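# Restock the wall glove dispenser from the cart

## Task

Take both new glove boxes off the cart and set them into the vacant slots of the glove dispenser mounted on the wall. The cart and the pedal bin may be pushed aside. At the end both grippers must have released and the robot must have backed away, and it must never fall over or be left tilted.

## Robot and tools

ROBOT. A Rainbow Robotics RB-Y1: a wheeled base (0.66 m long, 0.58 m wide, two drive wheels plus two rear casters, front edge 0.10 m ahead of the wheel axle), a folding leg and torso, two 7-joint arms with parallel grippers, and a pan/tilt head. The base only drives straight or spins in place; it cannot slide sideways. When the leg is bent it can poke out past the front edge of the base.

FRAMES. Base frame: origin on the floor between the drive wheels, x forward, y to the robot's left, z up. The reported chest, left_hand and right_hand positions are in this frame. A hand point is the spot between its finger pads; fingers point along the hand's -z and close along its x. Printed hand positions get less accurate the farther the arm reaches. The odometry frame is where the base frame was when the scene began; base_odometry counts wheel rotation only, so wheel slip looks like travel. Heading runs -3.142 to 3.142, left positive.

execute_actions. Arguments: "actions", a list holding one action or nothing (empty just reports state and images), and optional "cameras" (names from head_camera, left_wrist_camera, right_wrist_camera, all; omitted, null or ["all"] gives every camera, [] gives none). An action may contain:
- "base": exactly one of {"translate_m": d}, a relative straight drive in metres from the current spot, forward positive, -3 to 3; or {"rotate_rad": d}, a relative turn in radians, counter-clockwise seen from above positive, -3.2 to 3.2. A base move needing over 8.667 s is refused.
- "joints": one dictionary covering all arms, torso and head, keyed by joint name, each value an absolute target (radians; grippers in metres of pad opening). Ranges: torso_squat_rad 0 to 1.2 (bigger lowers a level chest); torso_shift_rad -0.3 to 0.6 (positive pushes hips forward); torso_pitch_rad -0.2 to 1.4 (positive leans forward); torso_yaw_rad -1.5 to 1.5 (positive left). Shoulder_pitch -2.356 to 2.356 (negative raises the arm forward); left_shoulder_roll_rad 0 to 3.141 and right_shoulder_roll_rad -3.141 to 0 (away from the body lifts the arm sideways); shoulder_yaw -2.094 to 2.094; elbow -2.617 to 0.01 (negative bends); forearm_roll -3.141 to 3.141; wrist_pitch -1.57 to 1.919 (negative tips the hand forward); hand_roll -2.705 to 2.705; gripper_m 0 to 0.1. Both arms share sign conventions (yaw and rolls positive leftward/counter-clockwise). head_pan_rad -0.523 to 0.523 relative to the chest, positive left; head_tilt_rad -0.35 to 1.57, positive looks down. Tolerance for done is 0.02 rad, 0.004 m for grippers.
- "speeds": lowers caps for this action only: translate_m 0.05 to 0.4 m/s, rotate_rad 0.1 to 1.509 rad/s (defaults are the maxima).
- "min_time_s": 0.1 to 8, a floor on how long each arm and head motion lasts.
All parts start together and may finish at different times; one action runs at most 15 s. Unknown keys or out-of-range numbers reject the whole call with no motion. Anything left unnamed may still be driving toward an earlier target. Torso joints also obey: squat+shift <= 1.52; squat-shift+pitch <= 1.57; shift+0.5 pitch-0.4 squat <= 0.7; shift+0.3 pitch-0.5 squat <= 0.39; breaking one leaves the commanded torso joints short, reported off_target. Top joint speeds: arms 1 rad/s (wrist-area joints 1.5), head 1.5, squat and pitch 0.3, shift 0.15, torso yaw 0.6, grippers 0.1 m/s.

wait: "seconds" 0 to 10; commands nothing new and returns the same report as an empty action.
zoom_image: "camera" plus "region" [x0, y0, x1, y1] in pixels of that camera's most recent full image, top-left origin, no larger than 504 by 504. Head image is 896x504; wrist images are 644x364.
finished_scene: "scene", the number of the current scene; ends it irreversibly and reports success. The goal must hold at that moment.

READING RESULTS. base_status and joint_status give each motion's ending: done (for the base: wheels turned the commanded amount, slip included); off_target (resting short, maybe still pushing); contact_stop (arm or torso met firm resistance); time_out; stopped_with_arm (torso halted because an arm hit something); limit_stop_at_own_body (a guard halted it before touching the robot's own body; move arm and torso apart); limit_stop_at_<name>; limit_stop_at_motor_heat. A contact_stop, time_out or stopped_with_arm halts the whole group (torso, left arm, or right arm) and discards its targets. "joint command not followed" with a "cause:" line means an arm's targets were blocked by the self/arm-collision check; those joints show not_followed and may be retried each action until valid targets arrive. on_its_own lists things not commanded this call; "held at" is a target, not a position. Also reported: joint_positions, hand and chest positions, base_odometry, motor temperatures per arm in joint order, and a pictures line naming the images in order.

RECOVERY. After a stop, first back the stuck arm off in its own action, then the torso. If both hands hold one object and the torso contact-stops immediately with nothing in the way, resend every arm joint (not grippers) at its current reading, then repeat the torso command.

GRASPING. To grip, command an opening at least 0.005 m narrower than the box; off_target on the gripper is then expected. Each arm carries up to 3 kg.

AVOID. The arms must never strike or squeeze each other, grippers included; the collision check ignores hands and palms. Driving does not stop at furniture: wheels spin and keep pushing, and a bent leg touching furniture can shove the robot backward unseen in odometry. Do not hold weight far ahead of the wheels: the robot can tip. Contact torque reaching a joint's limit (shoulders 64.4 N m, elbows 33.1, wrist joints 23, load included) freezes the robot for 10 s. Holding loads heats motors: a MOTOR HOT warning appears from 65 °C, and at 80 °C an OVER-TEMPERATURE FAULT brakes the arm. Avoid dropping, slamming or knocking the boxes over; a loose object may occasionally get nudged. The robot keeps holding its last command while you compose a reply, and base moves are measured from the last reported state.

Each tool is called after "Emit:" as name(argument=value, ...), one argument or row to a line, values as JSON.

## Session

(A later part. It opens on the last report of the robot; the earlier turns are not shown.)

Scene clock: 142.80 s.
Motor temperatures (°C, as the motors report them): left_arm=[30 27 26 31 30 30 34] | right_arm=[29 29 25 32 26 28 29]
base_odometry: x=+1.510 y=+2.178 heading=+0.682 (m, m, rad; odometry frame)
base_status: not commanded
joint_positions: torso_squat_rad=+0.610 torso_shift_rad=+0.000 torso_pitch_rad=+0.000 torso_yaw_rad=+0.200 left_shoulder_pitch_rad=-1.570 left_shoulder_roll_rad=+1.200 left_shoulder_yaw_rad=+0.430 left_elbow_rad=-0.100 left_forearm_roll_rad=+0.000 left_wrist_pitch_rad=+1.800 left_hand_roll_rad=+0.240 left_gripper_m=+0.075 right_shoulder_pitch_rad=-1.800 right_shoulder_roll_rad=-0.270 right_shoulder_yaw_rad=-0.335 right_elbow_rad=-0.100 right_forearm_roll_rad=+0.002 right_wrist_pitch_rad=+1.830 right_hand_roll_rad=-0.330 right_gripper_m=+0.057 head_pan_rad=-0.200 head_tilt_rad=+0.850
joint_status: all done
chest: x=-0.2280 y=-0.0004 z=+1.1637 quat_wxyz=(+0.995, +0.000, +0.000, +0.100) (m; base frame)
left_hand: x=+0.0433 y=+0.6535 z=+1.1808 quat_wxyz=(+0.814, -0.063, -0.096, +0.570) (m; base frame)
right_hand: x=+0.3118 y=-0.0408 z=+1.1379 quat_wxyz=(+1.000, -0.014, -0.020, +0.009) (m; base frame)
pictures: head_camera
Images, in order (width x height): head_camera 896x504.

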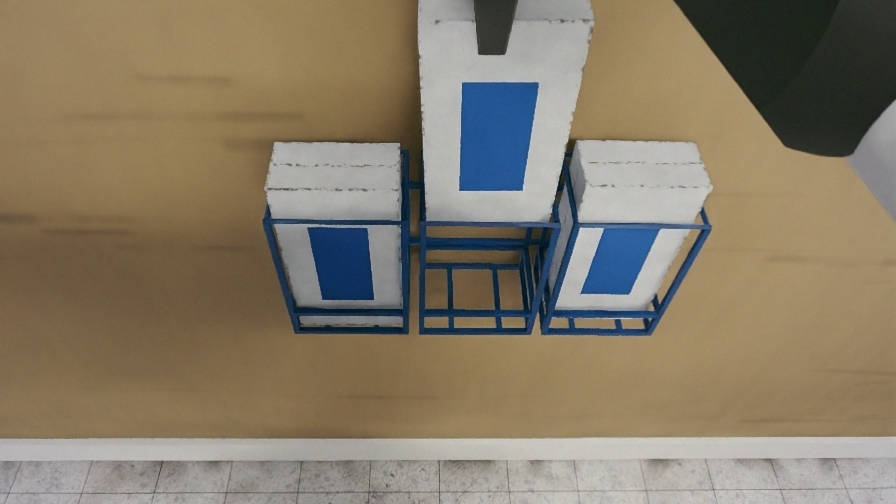

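Emit:
execute_actions(
  actions=[
    {"joints":{"torso_squat_rad":0.95,"torso_yaw_rad":0.192}},
  ],
  cameras=["head_camera"],
)

Emit:
execute_actions(
  actions=[
    {"joints":{"right_gripper_m":0.075}},
  ],
  cameras=[],
)

Emit:
execute_actions(
  actions=[
    {"joints":{"torso_squat_rad":0.78}},
  ],
  cameras=[],
)

Emit:
execute_actions(
  actions=[
    {"base":{"translate_m":-0.5},"joints":{"head_tilt_rad":0.5,"torso_squat_rad":0.6,"torso_yaw_rad":0,"head_pan_rad":0}},
  ],
  cameras=["head_camera"],
)

Scene clock: 148.87 s.
Motor temperatures (°C, as the motors report them): left_arm=[30 27 26 31 30 30 34] | right_arm=[29 29 25 32 26 28 29]
base_odometry: x=+1.510 y=+2.178 heading=+0.682 (m, m, rad; odometry frame)
base_status: not commanded
joint_positions: torso_squat_rad=+0.950 torso_shift_rad=+0.000 torso_pitch_rad=+0.000 torso_yaw_rad=+0.192 left_shoulder_pitch_rad=-1.570 left_shoulder_roll_rad=+1.200 left_shoulder_yaw_rad=+0.430 left_elbow_rad=-0.100 left_forearm_roll_rad=+0.000 left_wrist_pitch_rad=+1.800 left_hand_roll_rad=+0.240 left_gripper_m=+0.075 right_shoulder_pitch_rad=-1.801 right_shoulder_roll_rad=-0.271 right_shoulder_yaw_rad=-0.335 right_elbow_rad=-0.100 right_forearm_roll_rad=+0.002 right_wrist_pitch_rad=+1.829 right_hand_roll_rad=-0.330 right_gripper_m=+0.057 head_pan_rad=-0.200 head_tilt_rad=+0.850
joint_status: all done
chest: x=-0.2280 y=-0.0003 z=+0.9971 quat_wxyz=(+0.995, +0.000, +0.000, +0.096) (m; base frame)
left_hand: x=+0.0486 y=+0.6514 z=+1.0142 quat_wxyz=(+0.816, -0.063, -0.096, +0.567) (m; base frame)
right_hand: x=+0.3119 y=-0.0452 z=+0.9718 quat_wxyz=(+1.000, -0.014, -0.020, +0.005) (m; base frame)
pictures: head_camera
Images, in order (width x height): head_camera 896x504.

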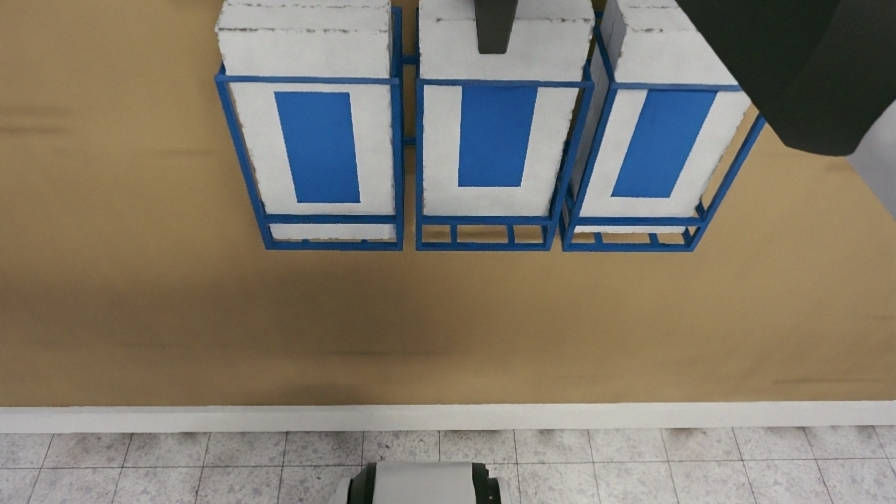

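Scene clock: 149.60 s.
Motor temperatures (°C, as the motors report them): left_arm=[30 27 26 31 30 30 34] | right_arm=[29 29 25 32 26 28 29]
base_odometry: x=+1.510 y=+2.178 heading=+0.682 (m, m, rad; odometry frame)
base_status: not commanded
joint_positions: torso_squat_rad=+0.950 torso_shift_rad=+0.000 torso_pitch_rad=+0.000 torso_yaw_rad=+0.192 left_shoulder_pitch_rad=-1.570 left_shoulder_roll_rad=+1.200 left_shoulder_yaw_rad=+0.430 left_elbow_rad=-0.100 left_forearm_roll_rad=+0.000 left_wrist_pitch_rad=+1.800 left_hand_roll_rad=+0.240 left_gripper_m=+0.075 right_shoulder_pitch_rad=-1.801 right_shoulder_roll_rad=-0.270 right_shoulder_yaw_rad=-0.335 right_elbow_rad=-0.100 right_forearm_roll_rad=+0.002 right_wrist_pitch_rad=+1.830 right_hand_roll_rad=-0.330 right_gripper_m=+0.075 head_pan_rad=-0.200 head_tilt_rad=+0.850
joint_status: all done
chest: x=-0.2280 y=-0.0003 z=+0.9971 quat_wxyz=(+0.995, +0.000, +0.000, +0.096) (m; base frame)
left_hand: x=+0.0485 y=+0.6514 z=+1.0142 quat_wxyz=(+0.816, -0.063, -0.096, +0.567) (m; base frame)
right_hand: x=+0.3116 y=-0.0450 z=+0.9717 quat_wxyz=(+1.000, -0.014, -0.020, +0.005) (m; base frame)
pictures: none
No camera images: the call's "cameras" was empty. Leave "cameras" out to get every camera's image.

Scene clock: 150.97 s.
Motor temperatures (°C, as the motors report them): left_arm=[30 27 26 31 30 30 34] | right_arm=[29 29 25 32 26 28 29]
base_odometry: x=+1.510 y=+2.178 heading=+0.682 (m, m, rad; odometry frame)
base_status: not commanded
joint_positions: torso_squat_rad=+0.780 torso_shift_rad=+0.000 torso_pitch_rad=+0.000 torso_yaw_rad=+0.192 left_shoulder_pitch_rad=-1.570 left_shoulder_roll_rad=+1.200 left_shoulder_yaw_rad=+0.430 left_elbow_rad=-0.100 left_forearm_roll_rad=+0.000 left_wrist_pitch_rad=+1.800 left_hand_roll_rad=+0.240 left_gripper_m=+0.075 right_shoulder_pitch_rad=-1.800 right_shoulder_roll_rad=-0.270 right_shoulder_yaw_rad=-0.335 right_elbow_rad=-0.100 right_forearm_roll_rad=+0.002 right_wrist_pitch_rad=+1.830 right_hand_roll_rad=-0.330 right_gripper_m=+0.075 head_pan_rad=-0.200 head_tilt_rad=+0.850
joint_status: all done
chest: x=-0.2280 y=-0.0004 z=+1.0876 quat_wxyz=(+0.995, +0.000, +0.000, +0.096) (m; base frame)
left_hand: x=+0.0485 y=+0.6514 z=+1.1047 quat_wxyz=(+0.816, -0.063, -0.096, +0.567) (m; base frame)
right_hand: x=+0.3116 y=-0.0450 z=+1.0619 quat_wxyz=(+1.000, -0.014, -0.020, +0.005) (m; base frame)
pictures: none
No camera images: the call's "cameras" was empty. Leave "cameras" out to get every camera's image.

Scene clock: 153.80 s.
Motor temperatures (°C, as the motors report them): left_arm=[30 27 26 31 30 30 34] | right_arm=[29 29 25 32 26 27 29]
base_odometry: x=+1.121 y=+1.863 heading=+0.681 (m, m, rad; odometry frame)
base_status: done
joint_positions: torso_squat_rad=+0.600 torso_shift_rad=+0.000 torso_pitch_rad=+0.000 torso_yaw_rad=+0.000 left_shoulder_pitch_rad=-1.570 left_shoulder_roll_rad=+1.200 left_shoulder_yaw_rad=+0.430 left_elbow_rad=-0.100 left_forearm_roll_rad=+0.000 left_wrist_pitch_rad=+1.800 left_hand_roll_rad=+0.240 left_gripper_m=+0.075 right_shoulder_pitch_rad=-1.800 right_shoulder_roll_rad=-0.270 right_shoulder_yaw_rad=-0.335 right_elbow_rad=-0.100 right_forearm_roll_rad=+0.002 right_wrist_pitch_rad=+1.830 right_hand_roll_rad=-0.330 right_gripper_m=+0.075 head_pan_rad=+0.000 head_tilt_rad=+0.500
joint_status: all done
chest: x=-0.2281 y=-0.0004 z=+1.1677 quat_wxyz=(+1.000, +0.000, +0.000, +0.000) (m; base frame)
left_hand: x=+0.1677 y=+0.5866 z=+1.1848 quat_wxyz=(+0.866, -0.072, -0.089, +0.486) (m; base frame)
right_hand: x=+0.2930 y=-0.1472 z=+1.1420 quat_wxyz=(+0.996, -0.016, -0.018, -0.091) (m; base frame)
pictures: head_camera
Images, in order (width x height): head_camera 896x504.

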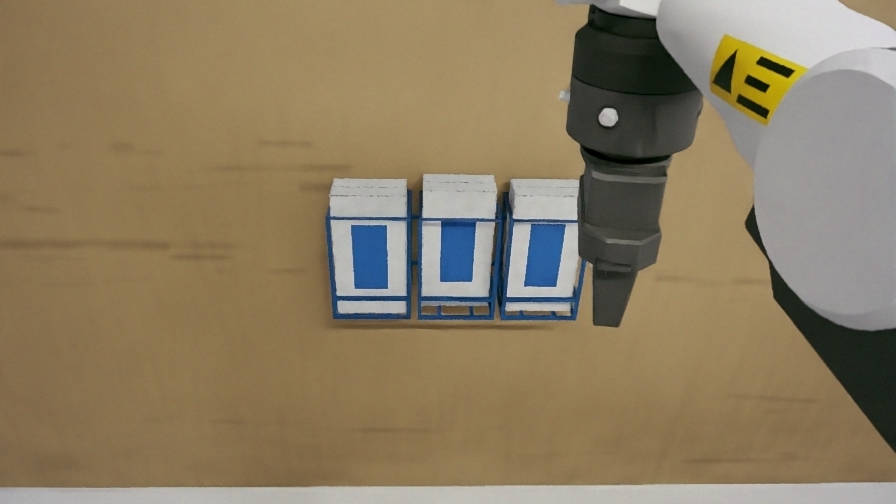

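Emit:
execute_actions(
  actions=[
    {"base":{"translate_m":0.495},"joints":{"head_tilt_rad":0.8,"torso_squat_rad":0.78,"torso_yaw_rad":0.192,"head_pan_rad":-0.19,"right_gripper_m":0.085}},
  ],
  cameras=["head_camera","right_wrist_camera"],
)

Emit:
execute_actions(
  actions=[
    {"joints":{"torso_squat_rad":0.94}},
  ],
  cameras=["right_wrist_camera"],
)

Emit:
execute_actions(
  actions=[
    {"joints":{"right_gripper_m":0.05}},
  ],
  cameras=[],
)

Emit:
execute_actions(
  actions=[
    {"joints":{"right_wrist_pitch_rad":1.86,"torso_squat_rad":0.93}},
  ],
  cameras=["head_camera"],
)

Emit:
execute_actions(
  actions=[
    {"joints":{"torso_squat_rad":0.96}},
  ],
  cameras=["head_camera"],
)

Scene clock: 160.90 s.
Motor temperatures (°C, as the motors report them): left_arm=[30 27 26 30 30 30 34] | right_arm=[29 29 25 32 26 27 29]
base_odometry: x=+1.506 y=+2.174 heading=+0.680 (m, m, rad; odometry frame)
base_status: done
joint_positions: torso_squat_rad=+0.780 torso_shift_rad=+0.000 torso_pitch_rad=+0.000 torso_yaw_rad=+0.192 left_shoulder_pitch_rad=-1.570 left_shoulder_roll_rad=+1.200 left_shoulder_yaw_rad=+0.430 left_elbow_rad=-0.100 left_forearm_roll_rad=+0.000 left_wrist_pitch_rad=+1.800 left_hand_roll_rad=+0.240 left_gripper_m=+0.075 right_shoulder_pitch_rad=-1.800 right_shoulder_roll_rad=-0.270 right_shoulder_yaw_rad=-0.335 right_elbow_rad=-0.100 right_forearm_roll_rad=+0.002 right_wrist_pitch_rad=+1.830 right_hand_roll_rad=-0.330 right_gripper_m=+0.085 head_pan_rad=-0.190 head_tilt_rad=+0.800
joint_status: all done
chest: x=-0.2280 y=-0.0004 z=+1.0876 quat_wxyz=(+0.995, +0.000, +0.000, +0.096) (m; base frame)
left_hand: x=+0.0486 y=+0.6513 z=+1.1047 quat_wxyz=(+0.816, -0.063, -0.096, +0.567) (m; base frame)
right_hand: x=+0.3115 y=-0.0450 z=+1.0618 quat_wxyz=(+1.000, -0.014, -0.020, +0.005) (m; base frame)
pictures: head_camera, right_wrist_camera
Images, in order (width x height): head_camera 896x504, right_wrist_camera 644x364.

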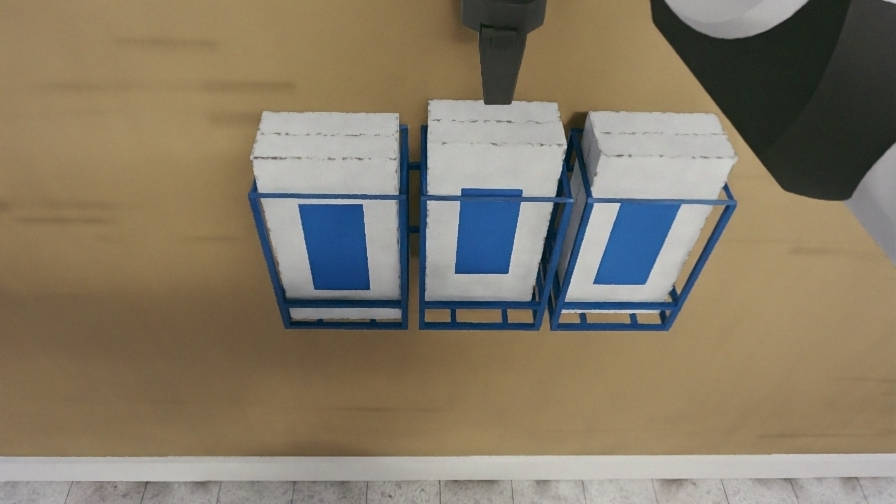

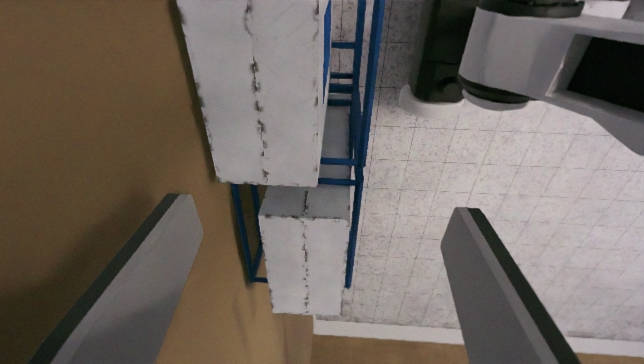

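Scene clock: 162.20 s.
Motor temperatures (°C, as the motors report them): left_arm=[30 27 26 30 30 30 34] | right_arm=[29 29 25 32 26 27 29]
base_odometry: x=+1.506 y=+2.174 heading=+0.680 (m, m, rad; odometry frame)
base_status: not commanded
joint_positions: torso_squat_rad=+0.940 torso_shift_rad=+0.000 torso_pitch_rad=+0.000 torso_yaw_rad=+0.192 left_shoulder_pitch_rad=-1.570 left_shoulder_roll_rad=+1.200 left_shoulder_yaw_rad=+0.430 left_elbow_rad=-0.100 left_forearm_roll_rad=+0.000 left_wrist_pitch_rad=+1.800 left_hand_roll_rad=+0.240 left_gripper_m=+0.075 right_shoulder_pitch_rad=-1.800 right_shoulder_roll_rad=-0.270 right_shoulder_yaw_rad=-0.335 right_elbow_rad=-0.100 right_forearm_roll_rad=+0.002 right_wrist_pitch_rad=+1.830 right_hand_roll_rad=-0.330 right_gripper_m=+0.085 head_pan_rad=-0.190 head_tilt_rad=+0.800
joint_status: all done
chest: x=-0.2281 y=-0.0003 z=+1.0028 quat_wxyz=(+0.995, +0.000, +0.000, +0.096) (m; base frame)
left_hand: x=+0.0485 y=+0.6514 z=+1.0199 quat_wxyz=(+0.816, -0.064, -0.096, +0.567) (m; base frame)
right_hand: x=+0.3114 y=-0.0449 z=+0.9772 quat_wxyz=(+1.000, -0.014, -0.020, +0.005) (m; base frame)
pictures: right_wrist_camera
Images, in order (width x height): right_wrist_camera 644x364.

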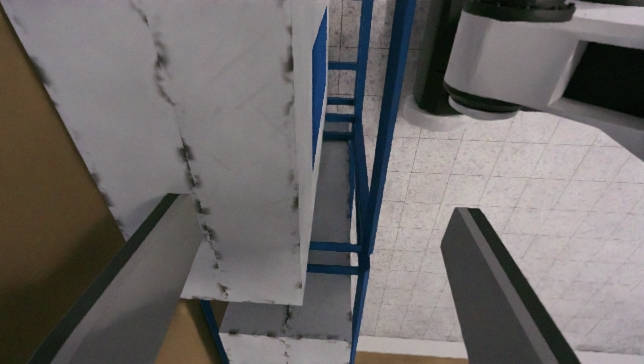

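Scene clock: 163.03 s.
Motor temperatures (°C, as the motors report them): left_arm=[30 27 26 30 30 30 34] | right_arm=[29 29 25 32 26 27 29]
base_odometry: x=+1.506 y=+2.174 heading=+0.680 (m, m, rad; odometry frame)
base_status: not commanded
joint_positions: torso_squat_rad=+0.940 torso_shift_rad=+0.000 torso_pitch_rad=+0.000 torso_yaw_rad=+0.192 left_shoulder_pitch_rad=-1.570 left_shoulder_roll_rad=+1.200 left_shoulder_yaw_rad=+0.430 left_elbow_rad=-0.100 left_forearm_roll_rad=+0.000 left_wrist_pitch_rad=+1.800 left_hand_roll_rad=+0.240 left_gripper_m=+0.075 right_shoulder_pitch_rad=-1.800 right_shoulder_roll_rad=-0.270 right_shoulder_yaw_rad=-0.335 right_elbow_rad=-0.100 right_forearm_roll_rad=+0.002 right_wrist_pitch_rad=+1.830 right_hand_roll_rad=-0.330 right_gripper_m=+0.050 head_pan_rad=-0.190 head_tilt_rad=+0.800
joint_status: all done
chest: x=-0.2281 y=-0.0003 z=+1.0028 quat_wxyz=(+0.995, +0.000, +0.000, +0.096) (m; base frame)
left_hand: x=+0.0485 y=+0.6514 z=+1.0199 quat_wxyz=(+0.816, -0.064, -0.096, +0.567) (m; base frame)
right_hand: x=+0.3114 y=-0.0449 z=+0.9772 quat_wxyz=(+1.000, -0.014, -0.020, +0.005) (m; base frame)
pictures: none
No camera images: the call's "cameras" was empty. Leave "cameras" out to get every camera's image.

Scene clock: 163.57 s.
Motor temperatures (°C, as the motors report them): left_arm=[30 27 26 30 30 30 34] | right_arm=[29 29 25 32 26 27 29]
base_odometry: x=+1.506 y=+2.174 heading=+0.680 (m, m, rad; odometry frame)
base_status: not commanded
joint_positions: torso_squat_rad=+0.930 torso_shift_rad=+0.000 torso_pitch_rad=+0.000 torso_yaw_rad=+0.192 left_shoulder_pitch_rad=-1.570 left_shoulder_roll_rad=+1.200 left_shoulder_yaw_rad=+0.430 left_elbow_rad=-0.100 left_forearm_roll_rad=+0.000 left_wrist_pitch_rad=+1.800 left_hand_roll_rad=+0.240 left_gripper_m=+0.075 right_shoulder_pitch_rad=-1.800 right_shoulder_roll_rad=-0.270 right_shoulder_yaw_rad=-0.335 right_elbow_rad=-0.100 right_forearm_roll_rad=+0.002 right_wrist_pitch_rad=+1.860 right_hand_roll_rad=-0.330 right_gripper_m=+0.050 head_pan_rad=-0.190 head_tilt_rad=+0.800
joint_status: all done
chest: x=-0.2280 y=-0.0003 z=+1.0084 quat_wxyz=(+0.995, +0.000, +0.000, +0.096) (m; base frame)
left_hand: x=+0.0486 y=+0.6514 z=+1.0255 quat_wxyz=(+0.816, -0.063, -0.096, +0.567) (m; base frame)
right_hand: x=+0.3050 y=-0.0472 z=+0.9827 quat_wxyz=(+1.000, -0.019, -0.006, +0.005) (m; base frame)
pictures: head_camera
Images, in order (width x height): head_camera 896x504.

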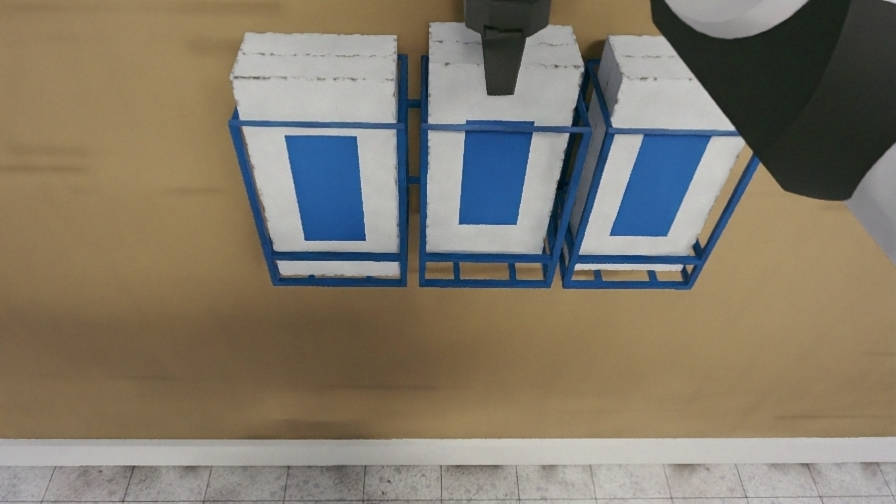

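Scene clock: 164.30 s.
Motor temperatures (°C, as the motors report them): left_arm=[30 27 26 30 30 30 34] | right_arm=[29 29 25 32 26 27 29]
base_odometry: x=+1.506 y=+2.174 heading=+0.680 (m, m, rad; odometry frame)
base_status: not commanded
joint_positions: torso_squat_rad=+0.960 torso_shift_rad=+0.000 torso_pitch_rad=-0.001 torso_yaw_rad=+0.192 left_shoulder_pitch_rad=-1.570 left_shoulder_roll_rad=+1.200 left_shoulder_yaw_rad=+0.430 left_elbow_rad=-0.100 left_forearm_roll_rad=+0.000 left_wrist_pitch_rad=+1.800 left_hand_roll_rad=+0.240 left_gripper_m=+0.075 right_shoulder_pitch_rad=-1.803 right_shoulder_roll_rad=-0.271 right_shoulder_yaw_rad=-0.335 right_elbow_rad=-0.101 right_forearm_roll_rad=+0.002 right_wrist_pitch_rad=+1.860 right_hand_roll_rad=-0.330 right_gripper_m=+0.050 head_pan_rad=-0.190 head_tilt_rad=+0.800
joint_status: all done
chest: x=-0.2284 y=-0.0003 z=+0.9914 quat_wxyz=(+0.995, +0.000, +0.000, +0.096) (m; base frame)
left_hand: x=+0.0482 y=+0.6514 z=+1.0087 quat_wxyz=(+0.816, -0.064, -0.096, +0.567) (m; base frame)
right_hand: x=+0.3051 y=-0.0470 z=+0.9676 quat_wxyz=(+1.000, -0.018, -0.008, +0.005) (m; base frame)
pictures: head_camera
Images, in order (width x height): head_camera 896x504.

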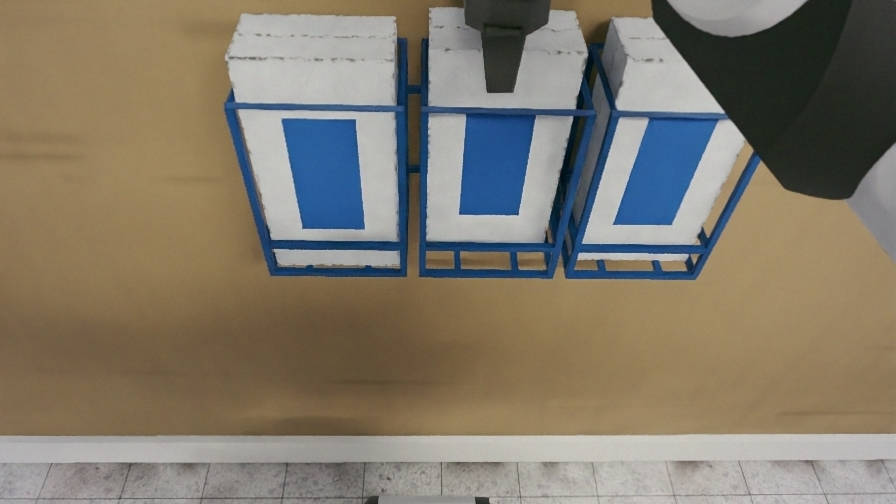

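It is seated on the floor, just at the back of the slot.

Emit:
execute_actions(
  actions=[
    {"joints":{"torso_squat_rad":0.88}},
  ],
  cameras=[],
)

Emit:
execute_actions(
  actions=[
    {"base":{"translate_m":-0.5},"joints":{"head_tilt_rad":0.3,"torso_yaw_rad":0,"head_pan_rad":0}},
  ],
  cameras=["head_camera"],
)

Emit:
finished_scene(
  scene=1,
)

Scene clock: 168.33 s.
Motor temperatures (°C, as the motors report them): left_arm=[30 27 26 30 30 30 34] | right_arm=[29 29 25 32 26 27 29]
base_odometry: x=+1.506 y=+2.174 heading=+0.680 (m, m, rad; odometry frame)
base_status: not commanded
joint_positions: torso_squat_rad=+0.880 torso_shift_rad=+0.000 torso_pitch_rad=+0.000 torso_yaw_rad=+0.192 left_shoulder_pitch_rad=-1.570 left_shoulder_roll_rad=+1.200 left_shoulder_yaw_rad=+0.430 left_elbow_rad=-0.100 left_forearm_roll_rad=+0.000 left_wrist_pitch_rad=+1.800 left_hand_roll_rad=+0.240 left_gripper_m=+0.075 right_shoulder_pitch_rad=-1.801 right_shoulder_roll_rad=-0.270 right_shoulder_yaw_rad=-0.335 right_elbow_rad=-0.100 right_forearm_roll_rad=+0.002 right_wrist_pitch_rad=+1.860 right_hand_roll_rad=-0.330 right_gripper_m=+0.050 head_pan_rad=-0.190 head_tilt_rad=+0.800
joint_status: all done
chest: x=-0.2280 y=-0.0003 z=+1.0359 quat_wxyz=(+0.995, +0.000, +0.000, +0.096) (m; base frame)
left_hand: x=+0.0486 y=+0.6514 z=+1.0530 quat_wxyz=(+0.816, -0.063, -0.096, +0.567) (m; base frame)
right_hand: x=+0.3051 y=-0.0472 z=+1.0104 quat_wxyz=(+1.000, -0.019, -0.006, +0.005) (m; base frame)
pictures: none
No camera images: the call's "cameras" was empty. Leave "cameras" out to get every camera's image.

Scene clock: 171.13 s.
Motor temperatures (°C, as the motors report them): left_arm=[30 27 26 30 30 30 34] | right_arm=[29 29 25 32 26 27 29]
base_odometry: x=+1.117 y=+1.860 heading=+0.679 (m, m, rad; odometry frame)
base_status: done
joint_positions: torso_squat_rad=+0.880 torso_shift_rad=+0.000 torso_pitch_rad=+0.000 torso_yaw_rad=+0.000 left_shoulder_pitch_rad=-1.570 left_shoulder_roll_rad=+1.200 left_shoulder_yaw_rad=+0.430 left_elbow_rad=-0.100 left_forearm_roll_rad=+0.000 left_wrist_pitch_rad=+1.800 left_hand_roll_rad=+0.240 left_gripper_m=+0.075 right_shoulder_pitch_rad=-1.800 right_shoulder_roll_rad=-0.270 right_shoulder_yaw_rad=-0.335 right_elbow_rad=-0.100 right_forearm_roll_rad=+0.002 right_wrist_pitch_rad=+1.860 right_hand_roll_rad=-0.330 right_gripper_m=+0.050 head_pan_rad=+0.000 head_tilt_rad=+0.300
joint_status: all done
chest: x=-0.2281 y=-0.0004 z=+1.0359 quat_wxyz=(+1.000, +0.000, +0.000, +0.000) (m; base frame)
left_hand: x=+0.1678 y=+0.5866 z=+1.0531 quat_wxyz=(+0.866, -0.072, -0.089, +0.486) (m; base frame)
right_hand: x=+0.2862 y=-0.1481 z=+1.0102 quat_wxyz=(+0.996, -0.019, -0.004, -0.091) (m; base frame)
pictures: head_camera
Images, in order (width x height): head_camera 896x504.

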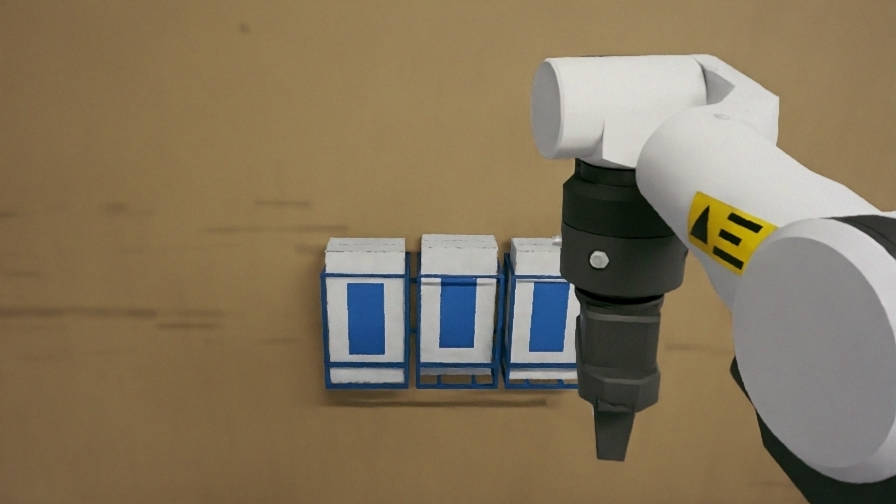

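The scene is finished: the task was done.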